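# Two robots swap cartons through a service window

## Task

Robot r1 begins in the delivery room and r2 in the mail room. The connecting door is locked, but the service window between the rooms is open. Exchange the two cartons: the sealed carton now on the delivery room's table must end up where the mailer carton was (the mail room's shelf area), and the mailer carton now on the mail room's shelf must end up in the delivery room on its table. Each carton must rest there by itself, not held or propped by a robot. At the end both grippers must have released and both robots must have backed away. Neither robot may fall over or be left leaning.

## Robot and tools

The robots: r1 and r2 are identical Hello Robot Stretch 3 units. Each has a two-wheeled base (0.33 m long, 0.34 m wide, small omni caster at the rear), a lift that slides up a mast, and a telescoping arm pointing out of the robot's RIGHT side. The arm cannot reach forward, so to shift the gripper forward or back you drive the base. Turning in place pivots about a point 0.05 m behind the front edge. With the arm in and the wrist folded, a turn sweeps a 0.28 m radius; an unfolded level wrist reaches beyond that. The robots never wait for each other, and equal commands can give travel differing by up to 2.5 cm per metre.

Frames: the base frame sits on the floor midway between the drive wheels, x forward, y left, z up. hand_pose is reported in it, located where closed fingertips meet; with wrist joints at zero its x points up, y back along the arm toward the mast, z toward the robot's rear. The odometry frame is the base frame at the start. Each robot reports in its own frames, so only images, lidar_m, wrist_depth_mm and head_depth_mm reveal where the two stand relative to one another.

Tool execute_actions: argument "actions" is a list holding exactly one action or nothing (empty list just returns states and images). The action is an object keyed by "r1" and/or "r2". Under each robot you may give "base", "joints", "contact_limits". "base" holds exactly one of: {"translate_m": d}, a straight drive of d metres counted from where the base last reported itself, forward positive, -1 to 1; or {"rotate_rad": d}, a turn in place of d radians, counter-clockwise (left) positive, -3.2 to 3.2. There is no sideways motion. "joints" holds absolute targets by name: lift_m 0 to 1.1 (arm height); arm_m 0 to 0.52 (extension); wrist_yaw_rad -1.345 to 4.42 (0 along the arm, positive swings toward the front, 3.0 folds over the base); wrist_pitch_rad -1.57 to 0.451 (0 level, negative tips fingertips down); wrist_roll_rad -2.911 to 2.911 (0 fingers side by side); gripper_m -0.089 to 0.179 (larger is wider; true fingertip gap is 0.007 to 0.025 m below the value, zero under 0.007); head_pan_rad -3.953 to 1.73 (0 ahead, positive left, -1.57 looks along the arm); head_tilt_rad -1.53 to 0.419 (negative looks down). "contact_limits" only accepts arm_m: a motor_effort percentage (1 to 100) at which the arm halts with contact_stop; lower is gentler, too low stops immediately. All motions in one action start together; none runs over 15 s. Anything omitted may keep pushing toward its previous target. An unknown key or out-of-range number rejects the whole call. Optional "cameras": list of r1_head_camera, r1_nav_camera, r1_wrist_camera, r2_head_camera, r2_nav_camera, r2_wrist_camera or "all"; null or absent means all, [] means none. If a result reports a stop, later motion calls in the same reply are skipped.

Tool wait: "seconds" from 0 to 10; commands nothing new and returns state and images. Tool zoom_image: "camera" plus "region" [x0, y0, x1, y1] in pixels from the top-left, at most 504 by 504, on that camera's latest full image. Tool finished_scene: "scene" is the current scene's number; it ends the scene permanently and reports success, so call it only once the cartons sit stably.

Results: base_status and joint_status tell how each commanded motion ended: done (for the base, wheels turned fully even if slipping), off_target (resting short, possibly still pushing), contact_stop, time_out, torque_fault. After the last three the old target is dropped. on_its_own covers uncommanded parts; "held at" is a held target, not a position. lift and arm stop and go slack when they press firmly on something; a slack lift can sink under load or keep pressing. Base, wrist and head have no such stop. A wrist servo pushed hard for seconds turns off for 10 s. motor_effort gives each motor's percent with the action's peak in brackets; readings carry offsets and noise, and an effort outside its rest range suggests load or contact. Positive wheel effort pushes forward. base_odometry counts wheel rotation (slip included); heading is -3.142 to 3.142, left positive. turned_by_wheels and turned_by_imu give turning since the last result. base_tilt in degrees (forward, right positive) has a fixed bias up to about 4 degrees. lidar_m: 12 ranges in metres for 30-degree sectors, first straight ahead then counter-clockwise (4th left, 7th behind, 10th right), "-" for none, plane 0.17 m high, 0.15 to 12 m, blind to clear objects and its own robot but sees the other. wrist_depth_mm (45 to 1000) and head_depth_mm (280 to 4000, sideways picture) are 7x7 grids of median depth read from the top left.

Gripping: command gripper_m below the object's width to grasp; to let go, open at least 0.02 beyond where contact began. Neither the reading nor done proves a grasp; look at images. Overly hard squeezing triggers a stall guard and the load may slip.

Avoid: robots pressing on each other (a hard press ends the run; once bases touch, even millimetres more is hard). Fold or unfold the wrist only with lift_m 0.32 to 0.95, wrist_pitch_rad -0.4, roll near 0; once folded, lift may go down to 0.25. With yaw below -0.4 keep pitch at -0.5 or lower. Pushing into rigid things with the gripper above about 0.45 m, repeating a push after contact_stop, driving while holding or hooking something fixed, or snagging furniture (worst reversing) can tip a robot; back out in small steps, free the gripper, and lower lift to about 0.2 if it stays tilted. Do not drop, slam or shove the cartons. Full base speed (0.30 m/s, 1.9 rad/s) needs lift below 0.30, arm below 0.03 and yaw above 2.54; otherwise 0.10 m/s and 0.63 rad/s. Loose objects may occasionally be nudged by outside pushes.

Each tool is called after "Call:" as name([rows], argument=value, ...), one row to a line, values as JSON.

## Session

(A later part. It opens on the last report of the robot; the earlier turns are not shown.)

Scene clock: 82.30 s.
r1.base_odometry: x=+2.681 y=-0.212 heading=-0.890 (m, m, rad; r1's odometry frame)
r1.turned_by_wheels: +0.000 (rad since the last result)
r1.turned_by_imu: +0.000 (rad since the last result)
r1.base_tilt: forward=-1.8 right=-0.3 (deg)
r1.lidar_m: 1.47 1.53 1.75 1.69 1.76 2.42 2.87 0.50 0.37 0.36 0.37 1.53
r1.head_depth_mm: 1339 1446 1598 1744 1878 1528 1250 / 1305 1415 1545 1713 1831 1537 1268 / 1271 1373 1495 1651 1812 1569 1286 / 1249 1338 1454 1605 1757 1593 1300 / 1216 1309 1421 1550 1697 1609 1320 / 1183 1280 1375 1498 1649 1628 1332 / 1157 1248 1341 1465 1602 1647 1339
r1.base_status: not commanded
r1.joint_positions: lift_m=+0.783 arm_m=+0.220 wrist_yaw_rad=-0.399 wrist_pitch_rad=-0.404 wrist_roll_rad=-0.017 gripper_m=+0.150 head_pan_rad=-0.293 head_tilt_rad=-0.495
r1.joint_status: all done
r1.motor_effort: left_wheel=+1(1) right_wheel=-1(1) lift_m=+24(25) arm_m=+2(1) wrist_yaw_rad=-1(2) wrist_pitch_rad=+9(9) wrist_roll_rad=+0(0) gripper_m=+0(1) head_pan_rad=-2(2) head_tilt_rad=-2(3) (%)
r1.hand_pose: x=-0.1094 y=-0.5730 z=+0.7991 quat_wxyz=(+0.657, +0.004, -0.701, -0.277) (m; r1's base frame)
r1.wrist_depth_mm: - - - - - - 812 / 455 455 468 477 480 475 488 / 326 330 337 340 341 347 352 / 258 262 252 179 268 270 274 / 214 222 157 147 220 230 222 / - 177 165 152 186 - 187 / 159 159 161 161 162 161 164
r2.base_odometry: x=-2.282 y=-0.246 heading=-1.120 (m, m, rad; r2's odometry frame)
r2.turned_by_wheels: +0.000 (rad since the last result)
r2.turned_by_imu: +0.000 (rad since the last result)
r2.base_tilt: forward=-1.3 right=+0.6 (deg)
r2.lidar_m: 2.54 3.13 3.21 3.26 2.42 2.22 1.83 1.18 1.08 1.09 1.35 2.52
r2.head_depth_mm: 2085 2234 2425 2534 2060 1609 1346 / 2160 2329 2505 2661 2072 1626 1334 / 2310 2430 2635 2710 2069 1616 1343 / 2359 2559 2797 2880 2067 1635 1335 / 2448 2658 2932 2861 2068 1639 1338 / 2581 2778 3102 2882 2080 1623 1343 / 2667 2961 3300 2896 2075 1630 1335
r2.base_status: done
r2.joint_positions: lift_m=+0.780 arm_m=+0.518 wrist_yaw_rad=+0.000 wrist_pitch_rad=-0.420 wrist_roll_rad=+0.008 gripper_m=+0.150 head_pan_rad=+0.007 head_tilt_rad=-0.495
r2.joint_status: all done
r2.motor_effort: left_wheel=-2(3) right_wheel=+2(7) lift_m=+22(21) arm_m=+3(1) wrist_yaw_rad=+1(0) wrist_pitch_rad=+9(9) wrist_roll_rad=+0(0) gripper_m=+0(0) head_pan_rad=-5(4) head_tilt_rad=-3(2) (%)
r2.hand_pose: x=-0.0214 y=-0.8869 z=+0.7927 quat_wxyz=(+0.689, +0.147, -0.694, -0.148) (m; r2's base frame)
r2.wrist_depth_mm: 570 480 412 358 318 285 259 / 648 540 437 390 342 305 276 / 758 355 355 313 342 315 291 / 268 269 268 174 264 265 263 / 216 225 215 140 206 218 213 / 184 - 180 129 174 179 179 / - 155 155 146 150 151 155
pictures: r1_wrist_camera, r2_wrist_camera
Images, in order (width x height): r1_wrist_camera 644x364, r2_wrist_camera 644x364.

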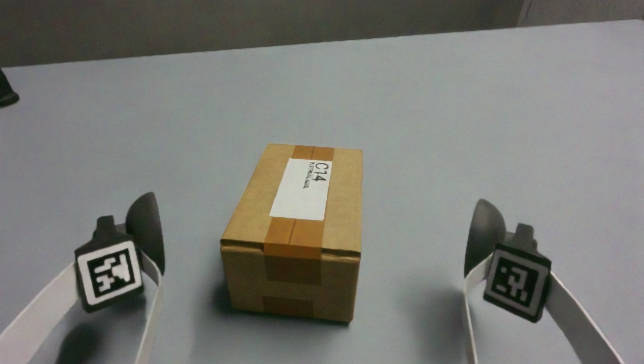

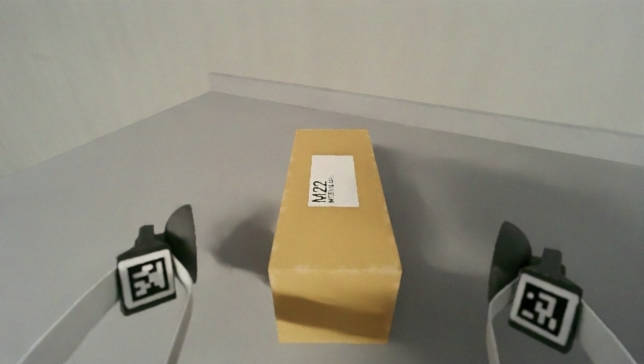

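Call:
execute_actions([
  {"r1":{"joints":{"gripper_m":0.03,"arm_m":0.23}},"r2":{"joints":{"gripper_m":0.02}}},
], cameras=[])

Call:
execute_actions([
  {"r1":{"joints":{"lift_m":0.84}},"r2":{"joints":{"lift_m":0.83}}},
], cameras=["r1_wrist_camera","r2_wrist_camera"])

Call:
execute_actions([
  {"r1":{"base":{"translate_m":-0.5},"joints":{"arm_m":0.003,"wrist_yaw_rad":2.7,"lift_m":0.88}},"r2":{"joints":{"arm_m":0.003}}},
], cameras=[])

Call:
execute_actions([
  {"r1":{"base":{"translate_m":-0.25},"joints":{"lift_m":0.62}},"r2":{"base":{"rotate_rad":1.02},"joints":{"wrist_yaw_rad":2.7}}},
], cameras=[])

Call:
execute_actions([
  {"r1":{"base":{"translate_m":-0.6},"joints":{"lift_m":0.29}},"r2":{"base":{"translate_m":0.6},"joints":{"lift_m":0.29}}},
], cameras=[])

Call:
execute_actions([
  {"r1":{"base":{"translate_m":-0.75}},"r2":{"base":{"translate_m":1.0}}},
], cameras=[])

Call:
execute_actions([
  {"r1":{"base":{"rotate_rad":-1.57}},"r2":{"base":{"translate_m":1.0}}},
], cameras=[])

Call:
execute_actions([
  {"r1":{"base":{"translate_m":0.76},"joints":{"lift_m":0.95,"head_pan_rad":-1.57}},"r2":{"base":{"rotate_rad":1.83},"joints":{"lift_m":0.95,"head_pan_rad":-1.57}}},
], cameras=[])

Call:
execute_actions([
  {"r1":{"joints":{"wrist_yaw_rad":0}},"r2":{"joints":{"wrist_yaw_rad":0}}},
], cameras=["r1_wrist_camera","r2_wrist_camera"])

Scene clock: 108.67 s.
r1.base_odometry: x=+2.681 y=-0.212 heading=-0.890 (m, m, rad; r1's odometry frame)
r1.turned_by_wheels: +0.000 (rad since the last result)
r1.turned_by_imu: +0.000 (rad since the last result)
r1.base_tilt: forward=-1.8 right=-0.3 (deg)
r1.lidar_m: 1.47 1.53 1.75 1.69 1.76 2.43 2.86 0.50 0.37 0.36 0.37 1.52
r1.head_depth_mm: 1338 1458 1599 1756 1873 1532 1254 / 1306 1417 1551 1700 1825 1550 1274 / 1270 1378 1509 1643 1792 1578 1293 / 1242 1338 1457 1592 1766 1582 1299 / 1212 1300 1428 1550 1716 1603 1311 / 1190 1279 1379 1512 1636 1628 1321 / 1157 1239 1342 1466 1597 1649 1340
r1.base_status: not commanded
r1.joint_positions: lift_m=+0.783 arm_m=+0.230 wrist_yaw_rad=-0.399 wrist_pitch_rad=-0.407 wrist_roll_rad=-0.017 gripper_m=+0.031 head_pan_rad=-0.293 head_tilt_rad=-0.495
r1.joint_status: all done
r1.motor_effort: left_wheel=+2(1) right_wheel=-2(2) lift_m=+24(24) arm_m=+2(1) wrist_yaw_rad=-1(1) wrist_pitch_rad=+10(10) wrist_roll_rad=+0(0) gripper_m=-15(90) head_pan_rad=-2(2) head_tilt_rad=-3(2) (%)
r1.hand_pose: x=-0.1093 y=-0.5827 z=+0.7986 quat_wxyz=(+0.657, +0.005, -0.701, -0.278) (m; r1's base frame)
r1.wrist_depth_mm: - - - - - - 815 / 449 452 451 473 469 484 483 / 329 328 333 335 340 345 347 / 256 261 262 177 266 267 269 / 214 214 145 145 216 222 222 / 182 182 144 136 176 188 187 / 158 159 156 154 161 162 163
r2.base_odometry: x=-2.282 y=-0.246 heading=-1.120 (m, m, rad; r2's odometry frame)
r2.turned_by_wheels: +0.000 (rad since the last result)
r2.turned_by_imu: +0.000 (rad since the last result)
r2.base_tilt: forward=-1.4 right=+0.4 (deg)
r2.lidar_m: 2.55 3.14 3.22 3.25 2.43 2.22 1.83 1.18 1.08 1.09 1.35 2.53
r2.head_depth_mm: 2090 2257 2398 2608 2051 1621 1336 / 2173 2304 2499 2661 2081 1615 1349 / 2250 2433 2619 2764 2077 1620 1336 / 2391 2562 2743 2868 2059 1630 1335 / 2434 2654 2890 2883 2074 1646 1348 / 2548 2783 3123 2838 2079 1622 1339 / 2728 2982 3322 2865 2076 1630 1339
r2.base_status: not commanded
r2.joint_positions: lift_m=+0.780 arm_m=+0.518 wrist_yaw_rad=+0.000 wrist_pitch_rad=-0.420 wrist_roll_rad=+0.008 gripper_m=+0.021 head_pan_rad=+0.007 head_tilt_rad=-0.495
r2.joint_status: all done
r2.motor_effort: left_wheel=-2(1) right_wheel=+2(3) lift_m=+21(22) arm_m=+2(3) wrist_yaw_rad=+1(0) wrist_pitch_rad=+9(9) wrist_roll_rad=+0(0) gripper_m=-16(96) head_pan_rad=-5(5) head_tilt_rad=-2(2) (%)
r2.hand_pose: x=-0.0214 y=-0.8869 z=+0.7926 quat_wxyz=(+0.689, +0.147, -0.694, -0.148) (m; r2's base frame)
r2.wrist_depth_mm: 568 481 409 359 318 287 260 / 655 535 437 391 343 306 276 / 760 356 350 311 341 315 289 / 270 267 266 173 266 266 264 / 216 216 224 139 151 213 212 / 180 180 174 128 127 179 178 / 154 155 154 146 150 154 153
pictures: none
No camera images: the call's "cameras" was empty. Leave "cameras" out to get every camera's image.

Scene clock: 110.03 s.
r1.base_odometry: x=+2.681 y=-0.212 heading=-0.890 (m, m, rad; r1's odometry frame)
r1.turned_by_wheels: +0.000 (rad since the last result)
r1.turned_by_imu: +0.000 (rad since the last result)
r1.base_tilt: forward=-1.7 right=-0.3 (deg)
r1.lidar_m: 1.47 1.53 1.75 1.69 1.76 2.43 2.86 0.50 0.37 0.36 0.37 1.53
r1.head_depth_mm: 1341 1449 1590 1764 1880 1521 1259 / 1303 1414 1540 1705 1836 1552 1270 / 1277 1381 1504 1640 1791 1569 1289 / 1248 1342 1456 1587 1762 1588 1296 / 1214 1307 1412 1554 1714 1599 1312 / 1180 1267 1385 1500 1643 1626 1326 / 1158 1245 1346 1465 1596 1648 1339
r1.base_status: not commanded
r1.joint_positions: lift_m=+0.840 arm_m=+0.230 wrist_yaw_rad=-0.399 wrist_pitch_rad=-0.413 wrist_roll_rad=-0.017 gripper_m=+0.031 head_pan_rad=-0.293 head_tilt_rad=-0.495
r1.joint_status: all done
r1.motor_effort: left_wheel=+1(1) right_wheel=-1(2) lift_m=+41(42) arm_m=+3(2) wrist_yaw_rad=-1(1) wrist_pitch_rad=+13(14) wrist_roll_rad=+0(0) gripper_m=-15(15) head_pan_rad=-2(2) head_tilt_rad=-3(3) (%)
r1.hand_pose: x=-0.1090 y=-0.5820 z=+0.8535 quat_wxyz=(+0.656, +0.007, -0.701, -0.280) (m; r1's base frame)
r1.wrist_depth_mm: - - - - - - - / - - - 621 627 651 643 / 437 444 444 457 460 460 469 / 347 354 355 177 363 363 376 / 290 291 146 146 292 303 302 / 246 247 145 136 239 253 257 / 213 216 212 208 219 221 221
r2.base_odometry: x=-2.282 y=-0.246 heading=-1.120 (m, m, rad; r2's odometry frame)
r2.turned_by_wheels: +0.000 (rad since the last result)
r2.turned_by_imu: +0.000 (rad since the last result)
r2.base_tilt: forward=-1.4 right=+0.5 (deg)
r2.lidar_m: 2.55 3.13 3.20 3.25 2.43 2.22 1.82 1.18 1.08 1.09 1.35 2.53
r2.head_depth_mm: 2081 2234 2396 2542 2069 1620 1330 / 2158 2324 2515 2659 2056 1616 1338 / 2299 2463 2644 2750 2057 1629 1341 / 2394 2580 2787 2849 2075 1614 1334 / 2438 2643 2925 2820 2063 1620 1335 / 2580 2826 3045 2864 2069 1631 1341 / 2724 3005 3303 2882 2096 1632 1339
r2.base_status: not commanded
r2.joint_positions: lift_m=+0.830 arm_m=+0.518 wrist_yaw_rad=+0.000 wrist_pitch_rad=-0.428 wrist_roll_rad=+0.008 gripper_m=+0.021 head_pan_rad=+0.007 head_tilt_rad=-0.495
r2.joint_status: all done
r2.motor_effort: left_wheel=-2(1) right_wheel=+3(2) lift_m=+40(41) arm_m=+3(3) wrist_yaw_rad=+0(1) wrist_pitch_rad=+13(13) wrist_roll_rad=+0(0) gripper_m=-15(16) head_pan_rad=-5(3) head_tilt_rad=-2(2) (%)
r2.hand_pose: x=-0.0214 y=-0.8858 z=+0.8402 quat_wxyz=(+0.689, +0.150, -0.693, -0.151) (m; r2's base frame)
r2.wrist_depth_mm: 571 483 411 361 320 287 259 / 654 538 455 394 342 306 277 / 787 622 456 412 373 330 295 / 980 351 348 215 346 332 313 / 283 282 292 141 275 279 278 / 236 238 230 128 128 235 234 / 204 204 203 136 197 202 202
pictures: r1_wrist_camera, r2_wrist_camera
Images, in order (width x height): r1_wrist_camera 644x364, r2_wrist_camera 644x364.

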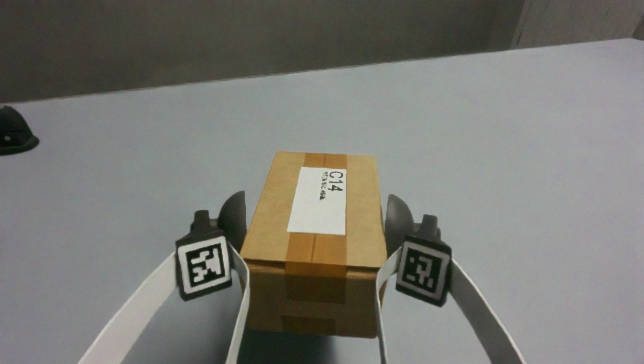

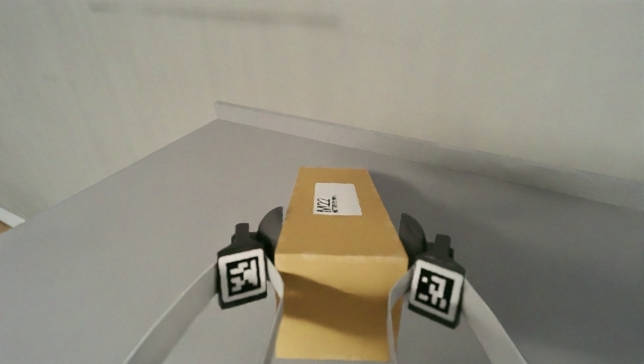

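Scene clock: 116.03 s.
r1.base_odometry: x=+2.366 y=+0.177 heading=-0.890 (m, m, rad; r1's odometry frame)
r1.turned_by_wheels: +0.000 (rad since the last result)
r1.turned_by_imu: -0.003 (rad since the last result)
r1.base_tilt: forward=-1.8 right=-0.3 (deg)
r1.lidar_m: 1.97 2.05 1.76 1.70 1.77 2.42 2.36 0.50 0.37 0.35 0.37 0.51
r1.head_depth_mm: 1799 1965 2145 2356 809 1403 1257 / 1757 1902 2087 2295 900 1068 1183 / 1716 1850 2027 2220 2013 1566 1289 / 1685 1814 1977 2127 2034 1586 1303 / 1644 1764 1897 2092 2062 1606 1311 / 1598 1717 1856 2030 2092 1618 1321 / 1552 1680 1807 1973 2068 1655 1341
r1.base_status: done
r1.joint_positions: lift_m=+0.880 arm_m=+0.003 wrist_yaw_rad=+2.699 wrist_pitch_rad=-0.413 wrist_roll_rad=-0.017 gripper_m=+0.031 head_pan_rad=-0.293 head_tilt_rad=-0.495
r1.joint_status: all done
r1.motor_effort: left_wheel=+3(5) right_wheel=-1(7) lift_m=+41(44) arm_m=-2(1) wrist_yaw_rad=+2(3) wrist_pitch_rad=+13(13) wrist_roll_rad=+0(0) gripper_m=-15(15) head_pan_rad=-2(2) head_tilt_rad=-3(3) (%)
r1.hand_pose: x=+0.0752 y=+0.0551 z=+0.8935 quat_wxyz=(+0.294, +0.701, -0.008, +0.650) (m; r1's base frame)
r1.wrist_depth_mm: - - - - - - - / - - - - - - - / - - - - - - - / - - - 178 - - - / - - 146 146 - - - / - - 144 136 - - - / - - - - - - -
r2.base_odometry: x=-2.282 y=-0.246 heading=-1.120 (m, m, rad; r2's odometry frame)
r2.turned_by_wheels: +0.000 (rad since the last result)
r2.turned_by_imu: +0.000 (rad since the last result)
r2.base_tilt: forward=-1.3 right=+0.5 (deg)
r2.lidar_m: 2.55 3.13 3.22 3.25 2.43 2.22 1.83 1.18 1.08 1.09 1.35 2.53
r2.head_depth_mm: 2095 2244 2450 2559 2063 1612 1341 / 2182 2356 2509 2702 2055 1619 1338 / 2255 2415 2602 2730 2074 1624 1332 / 2354 2567 2821 2846 2075 1619 1353 / 2410 2625 2919 2835 2068 1622 1332 / 2560 2815 3114 2843 2069 1628 1344 / 2722 2957 3283 2886 2091 1632 1351
r2.base_status: not commanded
r2.joint_positions: lift_m=+0.830 arm_m=+0.003 wrist_yaw_rad=+0.000 wrist_pitch_rad=-0.429 wrist_roll_rad=+0.008 gripper_m=+0.021 head_pan_rad=+0.007 head_tilt_rad=-0.495
r2.joint_status: all done
r2.motor_effort: left_wheel=-1(1) right_wheel=+2(1) lift_m=+40(40) arm_m=-3(3) wrist_yaw_rad=+1(0) wrist_pitch_rad=+14(14) wrist_roll_rad=+0(0) gripper_m=-15(16) head_pan_rad=-4(4) head_tilt_rad=-2(2) (%)
r2.hand_pose: x=-0.0214 y=-0.3713 z=+0.8399 quat_wxyz=(+0.689, +0.150, -0.693, -0.151) (m; r2's base frame)
r2.wrist_depth_mm: - - 936 830 744 662 605 / - - 670 668 669 658 609 / - - 549 487 461 456 449 / - - - 214 927 386 353 / - - - 140 947 893 793 / - - - 128 128 967 844 / 970 964 972 136 958 980 926
pictures: none
No camera images: the call's "cameras" was empty. Leave "cameras" out to get every camera's image.

Scene clock: 119.87 s.
r1.base_odometry: x=+2.209 y=+0.371 heading=-0.890 (m, m, rad; r1's odometry frame)
r1.turned_by_wheels: +0.000 (rad since the last result)
r1.turned_by_imu: -0.002 (rad since the last result)
r1.base_tilt: forward=-1.7 right=-0.3 (deg)
r1.lidar_m: 2.23 2.31 1.76 1.70 1.76 2.19 2.11 0.50 0.36 0.35 0.37 0.50
r1.head_depth_mm: 2042 2208 2432 1113 809 1408 1254 / 1980 2142 2353 1142 896 1549 1211 / 1923 2104 2288 2411 1846 1475 1282 / 1885 2034 2223 2430 2047 1586 1296 / 1851 1982 2167 2350 2067 1618 1304 / 1796 1930 2091 2287 2112 1627 1319 / 1768 1884 2036 2224 2153 1655 1337
r1.base_status: done
r1.joint_positions: lift_m=+0.620 arm_m=+0.003 wrist_yaw_rad=+2.699 wrist_pitch_rad=-0.413 wrist_roll_rad=-0.017 gripper_m=+0.031 head_pan_rad=-0.293 head_tilt_rad=-0.495
r1.joint_status: all done
r1.motor_effort: left_wheel=+2(4) right_wheel=-1(7) lift_m=+25(33) arm_m=-2(2) wrist_yaw_rad=+1(2) wrist_pitch_rad=+13(13) wrist_roll_rad=+0(0) gripper_m=-15(15) head_pan_rad=-2(2) head_tilt_rad=-3(3) (%)
r1.hand_pose: x=+0.0752 y=+0.0550 z=+0.6340 quat_wxyz=(+0.294, +0.701, -0.008, +0.650) (m; r1's base frame)
r1.wrist_depth_mm: - - - - - - - / - - - - - - - / - - - - - - - / - - - 177 - - - / - - 146 146 - - - / - 887 144 136 859 910 930 / - 767 762 731 812 791 793
r2.base_odometry: x=-2.282 y=-0.246 heading=-0.100 (m, m, rad; r2's odometry frame)
r2.turned_by_wheels: +1.020 (rad since the last result)
r2.turned_by_imu: +1.010 (rad since the last result)
r2.base_tilt: forward=-1.3 right=+0.5 (deg)
r2.lidar_m: 3.21 3.24 2.45 2.22 1.87 1.19 1.08 1.08 1.33 2.53 2.54 3.07
r2.head_depth_mm: 2792 3060 3318 2860 2068 1634 1335 / 2820 3003 3328 2812 2056 1602 1331 / - - 3230 2817 2064 1631 1337 / - - 3251 2834 2063 1626 1343 / - 3097 3168 2860 2065 1630 1345 / 2730 2930 3152 2851 2070 1622 1344 / 2678 2884 3098 2844 2088 1626 1339
r2.base_status: done
r2.joint_positions: lift_m=+0.830 arm_m=+0.003 wrist_yaw_rad=+2.698 wrist_pitch_rad=-0.429 wrist_roll_rad=+0.008 gripper_m=+0.021 head_pan_rad=+0.007 head_tilt_rad=-0.495
r2.joint_status: all done
r2.motor_effort: left_wheel=-1(8) right_wheel=+2(4) lift_m=+40(39) arm_m=-3(2) wrist_yaw_rad=+2(4) wrist_pitch_rad=+14(14) wrist_roll_rad=+0(0) gripper_m=-16(15) head_pan_rad=-5(4) head_tilt_rad=-2(2) (%)
r2.hand_pose: x=+0.0744 y=+0.0532 z=+0.8399 quat_wxyz=(+0.299, +0.709, -0.006, +0.638) (m; r2's base frame)
r2.wrist_depth_mm: - - - - - - - / - - - - - - - / - - - - - - - / - - - 214 - - - / - - - 141 - - - / - - - 128 128 - - / 981 - 976 136 933 953 965
pictures: none
No camera images: the call's "cameras" was empty. Leave "cameras" out to get every camera's image.

Scene clock: 126.83 s.
r1.base_odometry: x=+1.831 y=+0.837 heading=-0.890 (m, m, rad; r1's odometry frame)
r1.turned_by_wheels: +0.000 (rad since the last result)
r1.turned_by_imu: -0.004 (rad since the last result)
r1.base_tilt: forward=-1.7 right=-0.3 (deg)
r1.lidar_m: 1.37 2.41 1.77 1.70 1.76 1.56 1.51 1.57 2.15 1.00 0.37 0.50
r1.head_depth_mm: 2604 2811 1776 1118 809 1410 1258 / 2528 2754 2869 1139 895 1541 1206 / 2481 2637 2839 1247 1941 1515 1284 / 2385 2620 2775 2458 1935 1588 1294 / 2343 2512 2725 2890 2078 1602 1304 / 2300 2444 2669 2811 2118 1633 1325 / 2232 2407 2601 2743 2155 1650 1336
r1.base_status: done
r1.joint_positions: lift_m=+0.290 arm_m=+0.003 wrist_yaw_rad=+2.699 wrist_pitch_rad=-0.413 wrist_roll_rad=-0.017 gripper_m=+0.031 head_pan_rad=-0.293 head_tilt_rad=-0.495
r1.joint_status: all done
r1.motor_effort: left_wheel=+2(9) right_wheel=-2(10) lift_m=+25(25) arm_m=-2(2) wrist_yaw_rad=+2(2) wrist_pitch_rad=+14(13) wrist_roll_rad=+0(0) gripper_m=-14(15) head_pan_rad=-2(2) head_tilt_rad=-3(3) (%)
r1.hand_pose: x=+0.0751 y=+0.0551 z=+0.3040 quat_wxyz=(+0.294, +0.701, -0.008, +0.650) (m; r1's base frame)
r1.wrist_depth_mm: - - - - - - - / - - - - - - - / 897 940 936 926 928 - 945 / 699 696 719 176 709 711 737 / - 590 146 146 581 610 591 / - 525 139 136 478 511 506 / - - - 418 439 441 445
r2.base_odometry: x=-1.685 y=-0.306 heading=-0.100 (m, m, rad; r2's odometry frame)
r2.turned_by_wheels: +0.000 (rad since the last result)
r2.turned_by_imu: -0.001 (rad since the last result)
r2.base_tilt: forward=-1.3 right=+0.4 (deg)
r2.lidar_m: 2.64 2.65 2.57 2.32 2.34 1.84 1.67 1.68 2.05 2.43 2.44 2.89
r2.head_depth_mm: 2299 2500 2709 2900 2060 1613 1338 / 2337 2510 2684 2827 2088 1617 1341 / - - 2629 2793 2051 1613 1339 / - - 2657 2733 2072 1625 1336 / - - 2582 2735 2071 1640 1337 / 2227 2358 2579 2711 2057 1627 1350 / 2147 2345 2541 2680 2068 1642 1340
r2.base_status: done
r2.joint_positions: lift_m=+0.290 arm_m=+0.003 wrist_yaw_rad=+2.699 wrist_pitch_rad=-0.430 wrist_roll_rad=+0.008 gripper_m=+0.021 head_pan_rad=+0.007 head_tilt_rad=-0.495
r2.joint_status: all done
r2.motor_effort: left_wheel=-2(10) right_wheel=+1(4) lift_m=+23(32) arm_m=-2(2) wrist_yaw_rad=+2(1) wrist_pitch_rad=+14(14) wrist_roll_rad=+0(0) gripper_m=-15(15) head_pan_rad=-3(5) head_tilt_rad=-2(2) (%)
r2.hand_pose: x=+0.0742 y=+0.0532 z=+0.3004 quat_wxyz=(+0.299, +0.709, -0.005, +0.638) (m; r2's base frame)
r2.wrist_depth_mm: - - - - - - - / - - - - - - - / - 973 960 961 954 928 953 / - 741 741 214 735 731 732 / - 605 622 141 587 585 589 / 495 518 - 128 128 499 493 / 450 - - 136 420 431 424
pictures: none
No camera images: the call's "cameras" was empty. Leave "cameras" out to get every camera's image.

Scene clock: 131.93 s.
r1.base_odometry: x=+1.359 y=+1.420 heading=-0.890 (m, m, rad; r1's odometry frame)
r1.turned_by_wheels: +0.000 (rad since the last result)
r1.turned_by_imu: -0.004 (rad since the last result)
r1.base_tilt: forward=-1.7 right=-0.3 (deg)
r1.lidar_m: 1.35 2.41 1.77 1.70 1.08 0.79 0.76 0.79 1.08 2.85 1.34 0.96
r1.head_depth_mm: 3299 3577 1802 1167 1952 1527 1257 / 3209 3429 1861 1137 1886 1499 1263 / 3148 3345 1942 1229 1661 1462 1285 / 3039 3275 2006 2564 1973 1594 1302 / 2965 3184 3334 2769 2082 1614 1312 / 2859 3152 3299 2997 2102 1620 1323 / 2820 2991 3238 3107 2158 1642 1339
r1.base_status: done
r1.joint_positions: lift_m=+0.290 arm_m=+0.003 wrist_yaw_rad=+2.699 wrist_pitch_rad=-0.413 wrist_roll_rad=-0.017 gripper_m=+0.031 head_pan_rad=-0.293 head_tilt_rad=-0.495
r1.joint_status: not commanded
r1.motor_effort: left_wheel=+3(8) right_wheel=-3(11) lift_m=+25(26) arm_m=-2(2) wrist_yaw_rad=+1(1) wrist_pitch_rad=+13(14) wrist_roll_rad=+0(0) gripper_m=-16(15) head_pan_rad=-2(2) head_tilt_rad=-2(3) (%)
r1.hand_pose: x=+0.0751 y=+0.0551 z=+0.3040 quat_wxyz=(+0.294, +0.701, -0.007, +0.650) (m; r1's base frame)
r1.wrist_depth_mm: - - - - - - - / - - - - - - - / 920 908 906 931 941 928 927 / 722 705 709 177 733 714 726 / - 589 146 145 584 601 603 / - 512 139 137 484 508 515 / - - - 417 441 441 444
r2.base_odometry: x=-0.690 y=-0.406 heading=-0.100 (m, m, rad; r2's odometry frame)
r2.turned_by_wheels: +0.000 (rad since the last result)
r2.turned_by_imu: -0.002 (rad since the last result)
r2.base_tilt: forward=-1.3 right=+0.6 (deg)
r2.lidar_m: 1.65 1.66 2.02 2.50 2.52 2.93 2.66 2.67 2.49 2.24 2.25 1.82
r2.head_depth_mm: 1425 1549 1686 1871 2003 1627 1343 / - - 1690 1847 1976 1616 1331 / - - 1707 1811 1954 1624 1341 / - - 1680 1785 1912 1622 1342 / - - 1645 1766 1919 1622 1338 / - - 1638 1756 1905 1643 1348 / - - 1586 1721 1869 1616 1340
r2.base_status: done
r2.joint_positions: lift_m=+0.290 arm_m=+0.003 wrist_yaw_rad=+2.699 wrist_pitch_rad=-0.430 wrist_roll_rad=+0.008 gripper_m=+0.021 head_pan_rad=+0.007 head_tilt_rad=-0.495
r2.joint_status: not commanded
r2.motor_effort: left_wheel=-1(8) right_wheel=+1(7) lift_m=+23(22) arm_m=-1(2) wrist_yaw_rad=+2(1) wrist_pitch_rad=+14(14) wrist_roll_rad=+0(0) gripper_m=-15(16) head_pan_rad=-3(5) head_tilt_rad=-2(3) (%)
r2.hand_pose: x=+0.0742 y=+0.0532 z=+0.3004 quat_wxyz=(+0.299, +0.709, -0.005, +0.638) (m; r2's base frame)
r2.wrist_depth_mm: - - - - - - - / - - - - - - - / - 976 963 953 967 951 943 / - 744 738 214 730 725 732 / - 602 616 141 580 593 595 / 491 513 - 128 128 497 496 / 447 - - 136 419 427 428
pictures: none
No camera images: the call's "cameras" was empty. Leave "cameras" out to get every camera's image.

Scene clock: 137.03 s.
r1.base_odometry: x=+1.359 y=+1.420 heading=-2.460 (m, m, rad; r1's odometry frame)
r1.turned_by_wheels: -1.570 (rad since the last result)
r1.turned_by_imu: -1.567 (rad since the last result)
r1.base_tilt: forward=-1.7 right=-0.2 (deg)
r1.lidar_m: 3.09 1.34 0.97 1.46 2.37 1.76 1.70 1.06 0.78 0.76 0.79 1.10
r1.head_depth_mm: 1257 1366 1333 1440 1575 1509 1252 / 1449 1565 1517 1862 1885 1534 1266 / 1808 1981 2247 2396 2007 1573 1289 / 2519 2796 2978 2849 2047 1593 1292 / 2555 2765 2967 2942 2095 1618 1311 / 2491 2689 2921 2979 2107 1628 1326 / 2457 2637 2818 2962 2136 1655 1340
r1.base_status: done
r1.joint_positions: lift_m=+0.290 arm_m=+0.003 wrist_yaw_rad=+2.699 wrist_pitch_rad=-0.413 wrist_roll_rad=-0.017 gripper_m=+0.031 head_pan_rad=-0.293 head_tilt_rad=-0.495
r1.joint_status: not commanded
r1.motor_effort: left_wheel=+3(13) right_wheel=-3(10) lift_m=+25(25) arm_m=-2(2) wrist_yaw_rad=+1(1) wrist_pitch_rad=+13(14) wrist_roll_rad=+0(0) gripper_m=-15(15) head_pan_rad=-2(2) head_tilt_rad=-4(3) (%)
r1.hand_pose: x=+0.0751 y=+0.0551 z=+0.3040 quat_wxyz=(+0.294, +0.701, -0.007, +0.650) (m; r1's base frame)
r1.wrist_depth_mm: - - - - - - - / - - - - - - - / 892 898 896 910 908 948 939 / 697 702 719 177 732 727 724 / - 593 146 146 597 609 603 / - 522 140 135 482 510 508 / - - - 418 451 448 445
r2.base_odometry: x=+0.305 y=-0.506 heading=-0.100 (m, m, rad; r2's odometry frame)
r2.turned_by_wheels: +0.000 (rad since the last result)
r2.turned_by_imu: -0.002 (rad since the last result)
r2.base_tilt: forward=-1.3 right=+0.5 (deg)
r2.lidar_m: 0.66 0.67 0.82 1.59 2.68 3.28 3.62 3.64 2.29 2.08 1.11 0.74
r2.head_depth_mm: - - - 854 639 901 1029 / - - - 890 642 883 1009 / - - - 890 642 556 988 / - - - 891 643 556 975 / - - 3634 888 643 554 952 / - - 3582 892 644 538 935 / - - 2628 892 647 539 920
r2.base_status: done
r2.joint_positions: lift_m=+0.290 arm_m=+0.003 wrist_yaw_rad=+2.699 wrist_pitch_rad=-0.430 wrist_roll_rad=+0.008 gripper_m=+0.021 head_pan_rad=+0.007 head_tilt_rad=-0.495
r2.joint_status: not commanded
r2.motor_effort: left_wheel=-1(9) right_wheel=+2(5) lift_m=+23(23) arm_m=-3(2) wrist_yaw_rad=+1(1) wrist_pitch_rad=+14(14) wrist_roll_rad=+0(0) gripper_m=-16(16) head_pan_rad=-5(5) head_tilt_rad=-2(3) (%)
r2.hand_pose: x=+0.0742 y=+0.0532 z=+0.3004 quat_wxyz=(+0.299, +0.709, -0.005, +0.638) (m; r2's base frame)
r2.wrist_depth_mm: - - - - 789 607 484 / - - - - 835 634 508 / - 973 967 964 846 660 534 / - 746 738 214 726 672 549 / - 602 619 140 582 596 556 / 485 518 - 128 128 497 494 / 445 - - 136 420 429 428
pictures: none
No camera images: the call's "cameras" was empty. Leave "cameras" out to get every camera's image.

Scene clock: 145.27 s.
r1.base_odometry: x=+0.769 y=+0.941 heading=-2.460 (m, m, rad; r1's odometry frame)
r1.turned_by_wheels: +0.000 (rad since the last result)
r1.turned_by_imu: +0.003 (rad since the last result)
r1.base_tilt: forward=-1.7 right=-0.3 (deg)
r1.lidar_m: 2.32 2.42 0.91 0.93 1.09 2.54 2.46 1.07 0.80 0.77 0.81 1.12
r1.head_depth_mm: - - - 831 653 970 - / - - - 852 663 970 - / - - - 867 676 976 - / - - - 888 691 991 - / - 1477 - 912 703 1026 1164 / - - - 933 684 1040 1203 / - - - 955 696 1059 1219
r1.base_status: done
r1.joint_positions: lift_m=+0.950 arm_m=+0.003 wrist_yaw_rad=+2.699 wrist_pitch_rad=-0.414 wrist_roll_rad=-0.017 gripper_m=+0.031 head_pan_rad=-1.563 head_tilt_rad=-0.495
r1.joint_status: all done
r1.motor_effort: left_wheel=+2(15) right_wheel=-2(6) lift_m=+41(43) arm_m=-2(2) wrist_yaw_rad=+1(1) wrist_pitch_rad=+14(14) wrist_roll_rad=+0(0) gripper_m=-15(15) head_pan_rad=-3(31) head_tilt_rad=-3(3) (%)
r1.hand_pose: x=+0.0751 y=+0.0550 z=+0.9633 quat_wxyz=(+0.294, +0.701, -0.007, +0.650) (m; r1's base frame)
r1.wrist_depth_mm: - - - - - - - / 884 946 992 - - - - / 824 - - - - - - / - - - 177 - - - / - - 145 146 - - - / - - 145 137 - - - / - - - - - - -
r2.base_odometry: x=+0.305 y=-0.506 heading=+1.730 (m, m, rad; r2's odometry frame)
r2.turned_by_wheels: +1.830 (rad since the last result)
r2.turned_by_imu: +1.812 (rad since the last result)
r2.base_tilt: forward=-1.4 right=+0.5 (deg)
r2.lidar_m: 2.66 2.85 3.68 3.63 2.70 2.10 1.86 0.87 0.68 0.67 0.71 1.05
r2.head_depth_mm: - - - 885 640 535 - / - - - 882 642 535 - / - - 3573 882 640 545 - / - 1500 2634 883 640 550 - / - - 3876 887 644 894 - / - - - 892 644 924 1041 / - - - 889 644 942 1081
r2.base_status: done
r2.joint_positions: lift_m=+0.950 arm_m=+0.003 wrist_yaw_rad=+2.699 wrist_pitch_rad=-0.430 wrist_roll_rad=+0.008 gripper_m=+0.021 head_pan_rad=-1.563 head_tilt_rad=-0.495
r2.joint_status: all done
r2.motor_effort: left_wheel=-2(9) right_wheel=+2(6) lift_m=+40(40) arm_m=-2(3) wrist_yaw_rad=+2(1) wrist_pitch_rad=+14(14) wrist_roll_rad=+0(0) gripper_m=-15(15) head_pan_rad=-3(65) head_tilt_rad=-3(2) (%)
r2.hand_pose: x=+0.0742 y=+0.0531 z=+0.9596 quat_wxyz=(+0.299, +0.709, -0.005, +0.638) (m; r2's base frame)
r2.wrist_depth_mm: - - - - - - - / - - - - - - - / - - - - - - - / - - - 214 - - - / - - - 140 - - - / - - - 128 128 - - / - - - 136 - - -
pictures: none
No camera images: the call's "cameras" was empty. Leave "cameras" out to get every camera's image.

Scene clock: 147.60 s.
r1.base_odometry: x=+0.769 y=+0.941 heading=-2.460 (m, m, rad; r1's odometry frame)
r1.turned_by_wheels: +0.000 (rad since the last result)
r1.turned_by_imu: +0.000 (rad since the last result)
r1.base_tilt: forward=-1.7 right=-0.3 (deg)
r1.lidar_m: 2.32 2.43 0.92 0.93 1.09 2.54 2.47 1.08 0.80 0.77 0.81 1.12
r1.head_depth_mm: - - - 830 653 960 - / - - - 849 640 - - / - - - 867 648 - - / - - - 887 688 1025 1168 / - 1464 3820 907 702 1028 1189 / - - - 929 682 1047 1208 / - - - 953 694 1055 1216
r1.base_status: not commanded
r1.joint_positions: lift_m=+0.950 arm_m=+0.003 wrist_yaw_rad=+0.002 wrist_pitch_rad=-0.414 wrist_roll_rad=-0.017 gripper_m=+0.031 head_pan_rad=-1.563 head_tilt_rad=-0.495
r1.joint_status: all done
r1.motor_effort: left_wheel=+2(3) right_wheel=-2(2) lift_m=+41(41) arm_m=-2(2) wrist_yaw_rad=-3(2) wrist_pitch_rad=+14(14) wrist_roll_rad=+0(0) gripper_m=-14(15) head_pan_rad=-2(3) head_tilt_rad=-3(3) (%)
r1.hand_pose: x=-0.0211 y=-0.3732 z=+0.9633 quat_wxyz=(+0.698, +0.147, -0.686, -0.144) (m; r1's base frame)
r1.wrist_depth_mm: - 810 797 - - 520 478 / 527 523 541 550 539 507 512 / 388 379 388 393 400 400 562 / 660 654 357 177 350 350 610 / 744 740 146 147 677 671 694 / 877 820 145 136 818 782 765 / - 981 962 984 925 969 925
r2.base_odometry: x=+0.305 y=-0.506 heading=+1.730 (m, m, rad; r2's odometry frame)
r2.turned_by_wheels: +0.000 (rad since the last result)
r2.turned_by_imu: +0.000 (rad since the last result)
r2.base_tilt: forward=-1.3 right=+0.5 (deg)
r2.lidar_m: 2.66 2.85 3.70 3.62 2.71 2.10 1.86 0.87 0.68 0.67 0.71 1.05
r2.head_depth_mm: - - - 884 641 537 - / - - - 881 643 - - / - - 3594 885 640 - - / - 1511 2437 890 642 875 1000 / - - 3889 888 642 897 1016 / - - - 890 644 920 1046 / - - - 891 646 940 1079
r2.base_status: not commanded
r2.joint_positions: lift_m=+0.950 arm_m=+0.003 wrist_yaw_rad=+0.002 wrist_pitch_rad=-0.430 wrist_roll_rad=+0.008 gripper_m=+0.021 head_pan_rad=-1.563 head_tilt_rad=-0.495
r2.joint_status: all done
r2.motor_effort: left_wheel=-1(1) right_wheel=+1(2) lift_m=+40(40) arm_m=-3(3) wrist_yaw_rad=-2(2) wrist_pitch_rad=+14(14) wrist_roll_rad=+0(0) gripper_m=-16(15) head_pan_rad=-5(5) head_tilt_rad=-2(2) (%)
r2.hand_pose: x=-0.0211 y=-0.3712 z=+0.9597 quat_wxyz=(+0.689, +0.151, -0.693, -0.151) (m; r2's base frame)
r2.wrist_depth_mm: 492 - - - - - - / 508 615 615 610 608 601 - / 422 427 421 419 417 415 412 / 322 322 322 214 317 317 315 / 707 298 280 140 251 257 255 / 829 761 704 128 128 252 238 / - 929 826 136 677 635 596
pictures: r1_wrist_camera, r2_wrist_camera
Images, in order (width x height): r1_wrist_camera 644x364, r2_wrist_camera 644x364.

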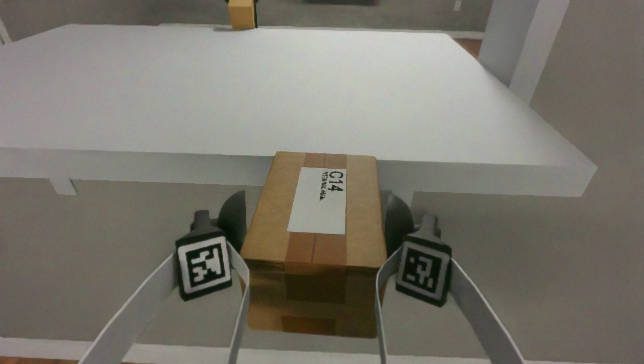

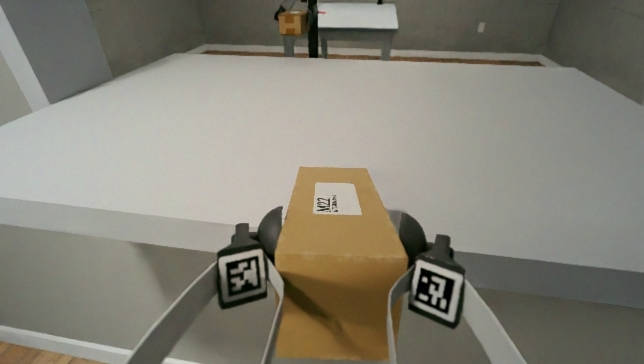

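Call:
execute_actions([
  {"r1":{"base":{"translate_m":-0.1},"joints":{"lift_m":0.98}},"r2":{"base":{"rotate_rad":-0.1},"joints":{"lift_m":1.0}}},
], cameras=[])

Call:
execute_actions([
  {"r1":{"joints":{"arm_m":0.47}},"r2":{"base":{"translate_m":-0.12},"joints":{"arm_m":0.40}}},
], cameras=["r1_wrist_camera","r2_wrist_camera","r1_nav_camera"])

Call:
execute_actions([
  {"r1":{"joints":{"lift_m":0.927}},"r2":{"joints":{"lift_m":0.925}}},
], cameras=["r1_wrist_camera","r2_wrist_camera"])

Scene clock: 160.33 s.
r1.base_odometry: x=+0.847 y=+1.004 heading=-2.460 (m, m, rad; r1's odometry frame)
r1.turned_by_wheels: +0.000 (rad since the last result)
r1.turned_by_imu: -0.001 (rad since the last result)
r1.base_tilt: forward=-1.7 right=-0.3 (deg)
r1.lidar_m: 2.42 2.53 0.95 0.95 0.93 2.44 2.36 1.07 0.80 0.77 0.81 1.12
r1.head_depth_mm: 697 728 759 789 653 - - / - - - 848 664 - - / - - - 867 674 - 1172 / - - - 889 687 1019 1168 / - - - 911 672 1028 1186 / - 1469 - 931 684 1044 1194 / - - - 953 696 1050 1208
r1.base_status: done
r1.joint_positions: lift_m=+0.980 arm_m=+0.003 wrist_yaw_rad=+0.001 wrist_pitch_rad=-0.414 wrist_roll_rad=-0.017 gripper_m=+0.031 head_pan_rad=-1.563 head_tilt_rad=-0.495
r1.joint_status: all done
r1.motor_effort: left_wheel=+3(3) right_wheel=-2(8) lift_m=+41(41) arm_m=-2(2) wrist_yaw_rad=-2(2) wrist_pitch_rad=+14(14) wrist_roll_rad=+0(0) gripper_m=-15(15) head_pan_rad=-3(2) head_tilt_rad=-3(3) (%)
r1.hand_pose: x=-0.0212 y=-0.3732 z=+0.9933 quat_wxyz=(+0.698, +0.147, -0.686, -0.144) (m; r1's base frame)
r1.wrist_depth_mm: - - - - - 467 466 / 601 605 618 623 587 525 514 / 448 444 461 459 470 561 553 / 377 375 373 177 364 605 617 / 748 735 146 146 384 703 666 / 875 817 145 136 838 793 792 / - 951 971 913 932 932 894
r2.base_odometry: x=+0.305 y=-0.506 heading=+1.630 (m, m, rad; r2's odometry frame)
r2.turned_by_wheels: -0.100 (rad since the last result)
r2.turned_by_imu: -0.099 (rad since the last result)
r2.base_tilt: forward=-1.5 right=+0.4 (deg)
r2.lidar_m: 2.54 2.77 3.77 3.63 2.97 2.15 2.07 0.95 0.69 0.67 0.69 0.94
r2.head_depth_mm: - - - 875 666 - - / - - - 882 - - - / - - 3857 888 - - - / - - 3665 888 656 555 981 / - - 2612 892 643 865 990 / - 1304 3637 891 645 880 1002 / - - - 893 645 886 1009
r2.base_status: done
r2.joint_positions: lift_m=+1.000 arm_m=+0.003 wrist_yaw_rad=+0.001 wrist_pitch_rad=-0.430 wrist_roll_rad=+0.008 gripper_m=+0.021 head_pan_rad=-1.563 head_tilt_rad=-0.495
r2.joint_status: all done
r2.motor_effort: left_wheel=+2(7) right_wheel=-1(2) lift_m=+40(40) arm_m=-2(2) wrist_yaw_rad=-1(1) wrist_pitch_rad=+14(14) wrist_roll_rad=+0(0) gripper_m=-15(15) head_pan_rad=-5(4) head_tilt_rad=-2(2) (%)
r2.hand_pose: x=-0.0213 y=-0.3712 z=+1.0097 quat_wxyz=(+0.689, +0.151, -0.693, -0.151) (m; r2's base frame)
r2.wrist_depth_mm: - - - - - - - / - - - - - - 469 / 533 537 536 533 527 530 465 / 410 411 409 214 405 403 400 / 330 332 341 141 320 326 325 / 709 312 308 128 128 284 281 / 836 806 761 136 706 683 674
pictures: none
No camera images: the call's "cameras" was empty. Leave "cameras" out to get every camera's image.

Scene clock: 164.97 s.
r1.base_odometry: x=+0.847 y=+1.004 heading=-2.460 (m, m, rad; r1's odometry frame)
r1.turned_by_wheels: +0.000 (rad since the last result)
r1.turned_by_imu: +0.000 (rad since the last result)
r1.base_tilt: forward=-1.8 right=-0.2 (deg)
r1.lidar_m: 2.42 2.52 0.94 0.96 0.93 2.44 2.36 1.07 0.80 0.77 0.81 1.12
r1.head_depth_mm: 696 727 - 786 652 982 1128 / - - - 847 664 994 1138 / - - - 824 675 1011 1150 / - - - 887 688 1016 1162 / - - - 911 670 1030 1184 / - 1581 - 931 683 1034 1198 / - - - 955 693 1049 1211
r1.base_status: not commanded
r1.joint_positions: lift_m=+0.980 arm_m=+0.470 wrist_yaw_rad=+0.000 wrist_pitch_rad=-0.414 wrist_roll_rad=-0.017 gripper_m=+0.031 head_pan_rad=-1.563 head_tilt_rad=-0.495
r1.joint_status: all done
r1.motor_effort: left_wheel=+3(3) right_wheel=-2(2) lift_m=+41(41) arm_m=+2(3) wrist_yaw_rad=-1(2) wrist_pitch_rad=+14(14) wrist_roll_rad=+0(0) gripper_m=-15(14) head_pan_rad=-2(2) head_tilt_rad=-2(3) (%)
r1.hand_pose: x=-0.0214 y=-0.8397 z=+0.9933 quat_wxyz=(+0.698, +0.147, -0.686, -0.144) (m; r1's base frame)
r1.wrist_depth_mm: - - - - - - - / - - - - - - - / 442 439 448 - - - - / 348 350 354 177 361 - - / 291 293 146 146 293 309 225 / 247 248 144 136 238 254 219 / 215 215 212 207 219 223 210
r2.base_odometry: x=+0.312 y=-0.626 heading=+1.630 (m, m, rad; r2's odometry frame)
r2.turned_by_wheels: +0.000 (rad since the last result)
r2.turned_by_imu: +0.000 (rad since the last result)
r2.base_tilt: forward=-1.3 right=+0.5 (deg)
r2.lidar_m: 2.54 2.89 3.78 3.61 2.80 2.02 1.96 0.95 0.69 0.67 0.69 0.94
r2.head_depth_mm: - - - 884 640 556 945 / - - - 860 639 552 956 / - - - 840 638 552 964 / - - 2580 888 642 554 982 / - - 3642 888 644 873 992 / - - 2628 888 643 877 993 / - - - 888 643 885 1012
r2.base_status: done
r2.joint_positions: lift_m=+1.000 arm_m=+0.400 wrist_yaw_rad=+0.000 wrist_pitch_rad=-0.430 wrist_roll_rad=+0.008 gripper_m=+0.021 head_pan_rad=-1.563 head_tilt_rad=-0.495
r2.joint_status: all done
r2.motor_effort: left_wheel=+1(4) right_wheel=-1(2) lift_m=+40(39) arm_m=+3(3) wrist_yaw_rad=+0(0) wrist_pitch_rad=+14(14) wrist_roll_rad=+0(0) gripper_m=-16(15) head_pan_rad=-5(4) head_tilt_rad=-2(2) (%)
r2.hand_pose: x=-0.0215 y=-0.7676 z=+1.0097 quat_wxyz=(+0.688, +0.150, -0.693, -0.152) (m; r2's base frame)
r2.wrist_depth_mm: - - - - - - - / - - - - - - - / - - - - - - - / 409 407 404 214 403 402 - / 328 326 340 140 319 325 - / 276 275 265 128 128 272 272 / 236 236 236 136 228 235 234
pictures: r1_nav_camera (sideways: a quarter turn counterclockwise sets it upright), r1_wrist_camera, r2_wrist_camera
Images, in order (width x height): r1_nav_camera 672x504, r1_wrist_camera 644x364, r2_wrist_camera 644x364.

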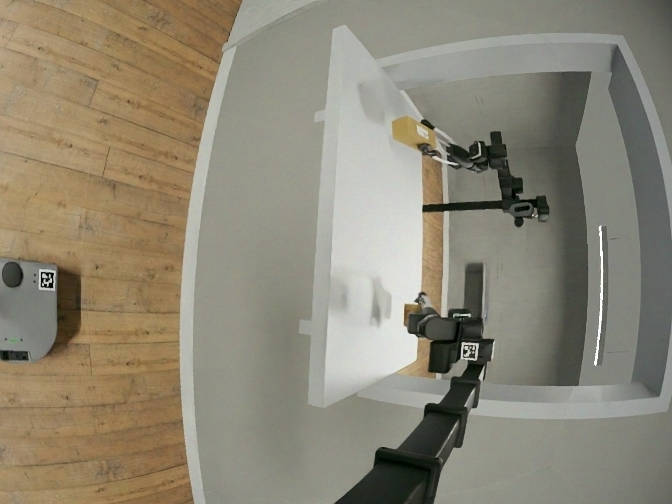

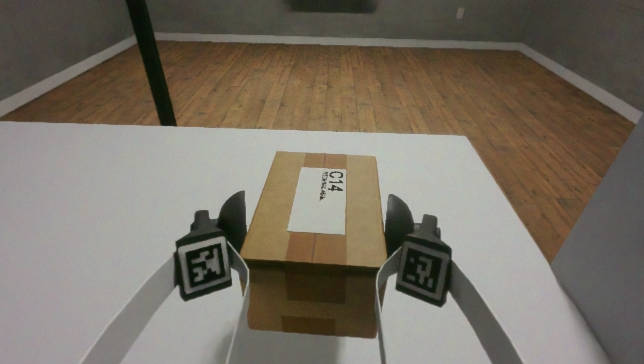

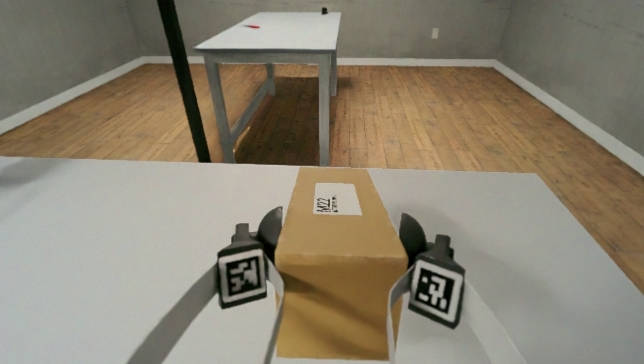

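Scene clock: 166.47 s.
r1.base_odometry: x=+0.847 y=+1.004 heading=-2.460 (m, m, rad; r1's odometry frame)
r1.turned_by_wheels: +0.000 (rad since the last result)
r1.turned_by_imu: +0.000 (rad since the last result)
r1.base_tilt: forward=-1.8 right=-0.2 (deg)
r1.lidar_m: 2.42 2.53 0.95 0.96 0.93 2.44 2.36 1.07 0.80 0.77 0.81 1.12
r1.head_depth_mm: 699 727 745 - 653 987 1121 / - - - 800 663 992 1139 / - - - 783 677 1004 1156 / - - - 885 688 1014 1173 / - - - 911 670 1028 1185 / - 1588 - 930 683 1038 1198 / - - - 907 694 1048 1211
r1.base_status: not commanded
r1.joint_positions: lift_m=+0.927 arm_m=+0.470 wrist_yaw_rad=+0.000 wrist_pitch_rad=-0.414 wrist_roll_rad=-0.017 gripper_m=+0.031 head_pan_rad=-1.563 head_tilt_rad=-0.495
r1.joint_status: all done
r1.motor_effort: left_wheel=+2(3) right_wheel=-2(2) lift_m=+26(34) arm_m=+2(2) wrist_yaw_rad=-1(1) wrist_pitch_rad=+14(14) wrist_roll_rad=+0(0) gripper_m=-15(15) head_pan_rad=-2(2) head_tilt_rad=-3(3) (%)
r1.hand_pose: x=-0.0214 y=-0.8397 z=+0.9409 quat_wxyz=(+0.698, +0.147, -0.686, -0.144) (m; r1's base frame)
r1.wrist_depth_mm: - - - - - - - / - - - - - - - / 331 334 338 342 346 - - / 264 264 266 177 270 273 263 / 217 218 145 146 220 224 213 / 185 186 144 136 178 192 192 / 161 162 159 156 165 166 166
r2.base_odometry: x=+0.312 y=-0.626 heading=+1.630 (m, m, rad; r2's odometry frame)
r2.turned_by_wheels: +0.000 (rad since the last result)
r2.turned_by_imu: +0.000 (rad since the last result)
r2.base_tilt: forward=-1.2 right=+0.6 (deg)
r2.lidar_m: 2.53 2.89 3.79 3.63 2.80 2.03 1.95 0.95 0.69 0.67 0.69 0.94
r2.head_depth_mm: - - - - 615 552 948 / - - - 781 641 554 960 / - - - - 640 554 968 / - - 2625 888 643 555 977 / - - 3586 891 641 868 986 / - - 2603 889 641 879 997 / - - - 892 643 890 1013
r2.base_status: not commanded
r2.joint_positions: lift_m=+0.925 arm_m=+0.400 wrist_yaw_rad=+0.000 wrist_pitch_rad=-0.416 wrist_roll_rad=+0.008 gripper_m=+0.021 head_pan_rad=-1.563 head_tilt_rad=-0.495
r2.joint_status: all done
r2.motor_effort: left_wheel=+2(2) right_wheel=+0(1) lift_m=+21(33) arm_m=+3(3) wrist_yaw_rad=+0(0) wrist_pitch_rad=+7(14) wrist_roll_rad=+0(0) gripper_m=-15(15) head_pan_rad=-4(4) head_tilt_rad=-2(2) (%)
r2.hand_pose: x=-0.0215 y=-0.7693 z=+0.9385 quat_wxyz=(+0.689, +0.146, -0.694, -0.147) (m; r2's base frame)
r2.wrist_depth_mm: - - - - - - - / - - - - - - - / 379 375 374 373 369 371 - / 286 284 283 180 280 280 280 / 228 228 237 139 186 225 226 / 191 190 184 129 128 188 188 / 164 163 163 144 158 162 162
pictures: r1_wrist_camera, r2_wrist_camera
Images, in order (width x height): r1_wrist_camera 644x364, r2_wrist_camera 644x364.

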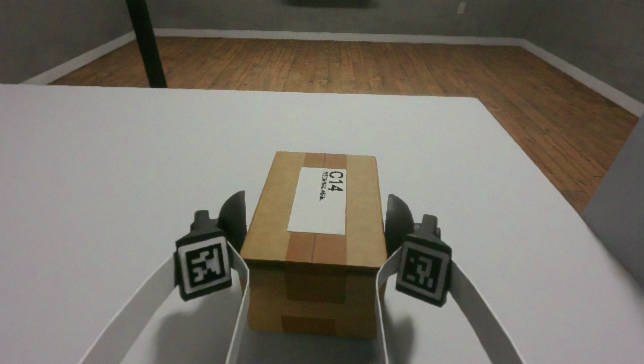

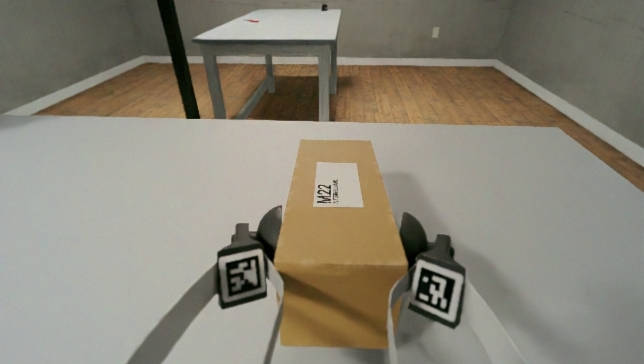

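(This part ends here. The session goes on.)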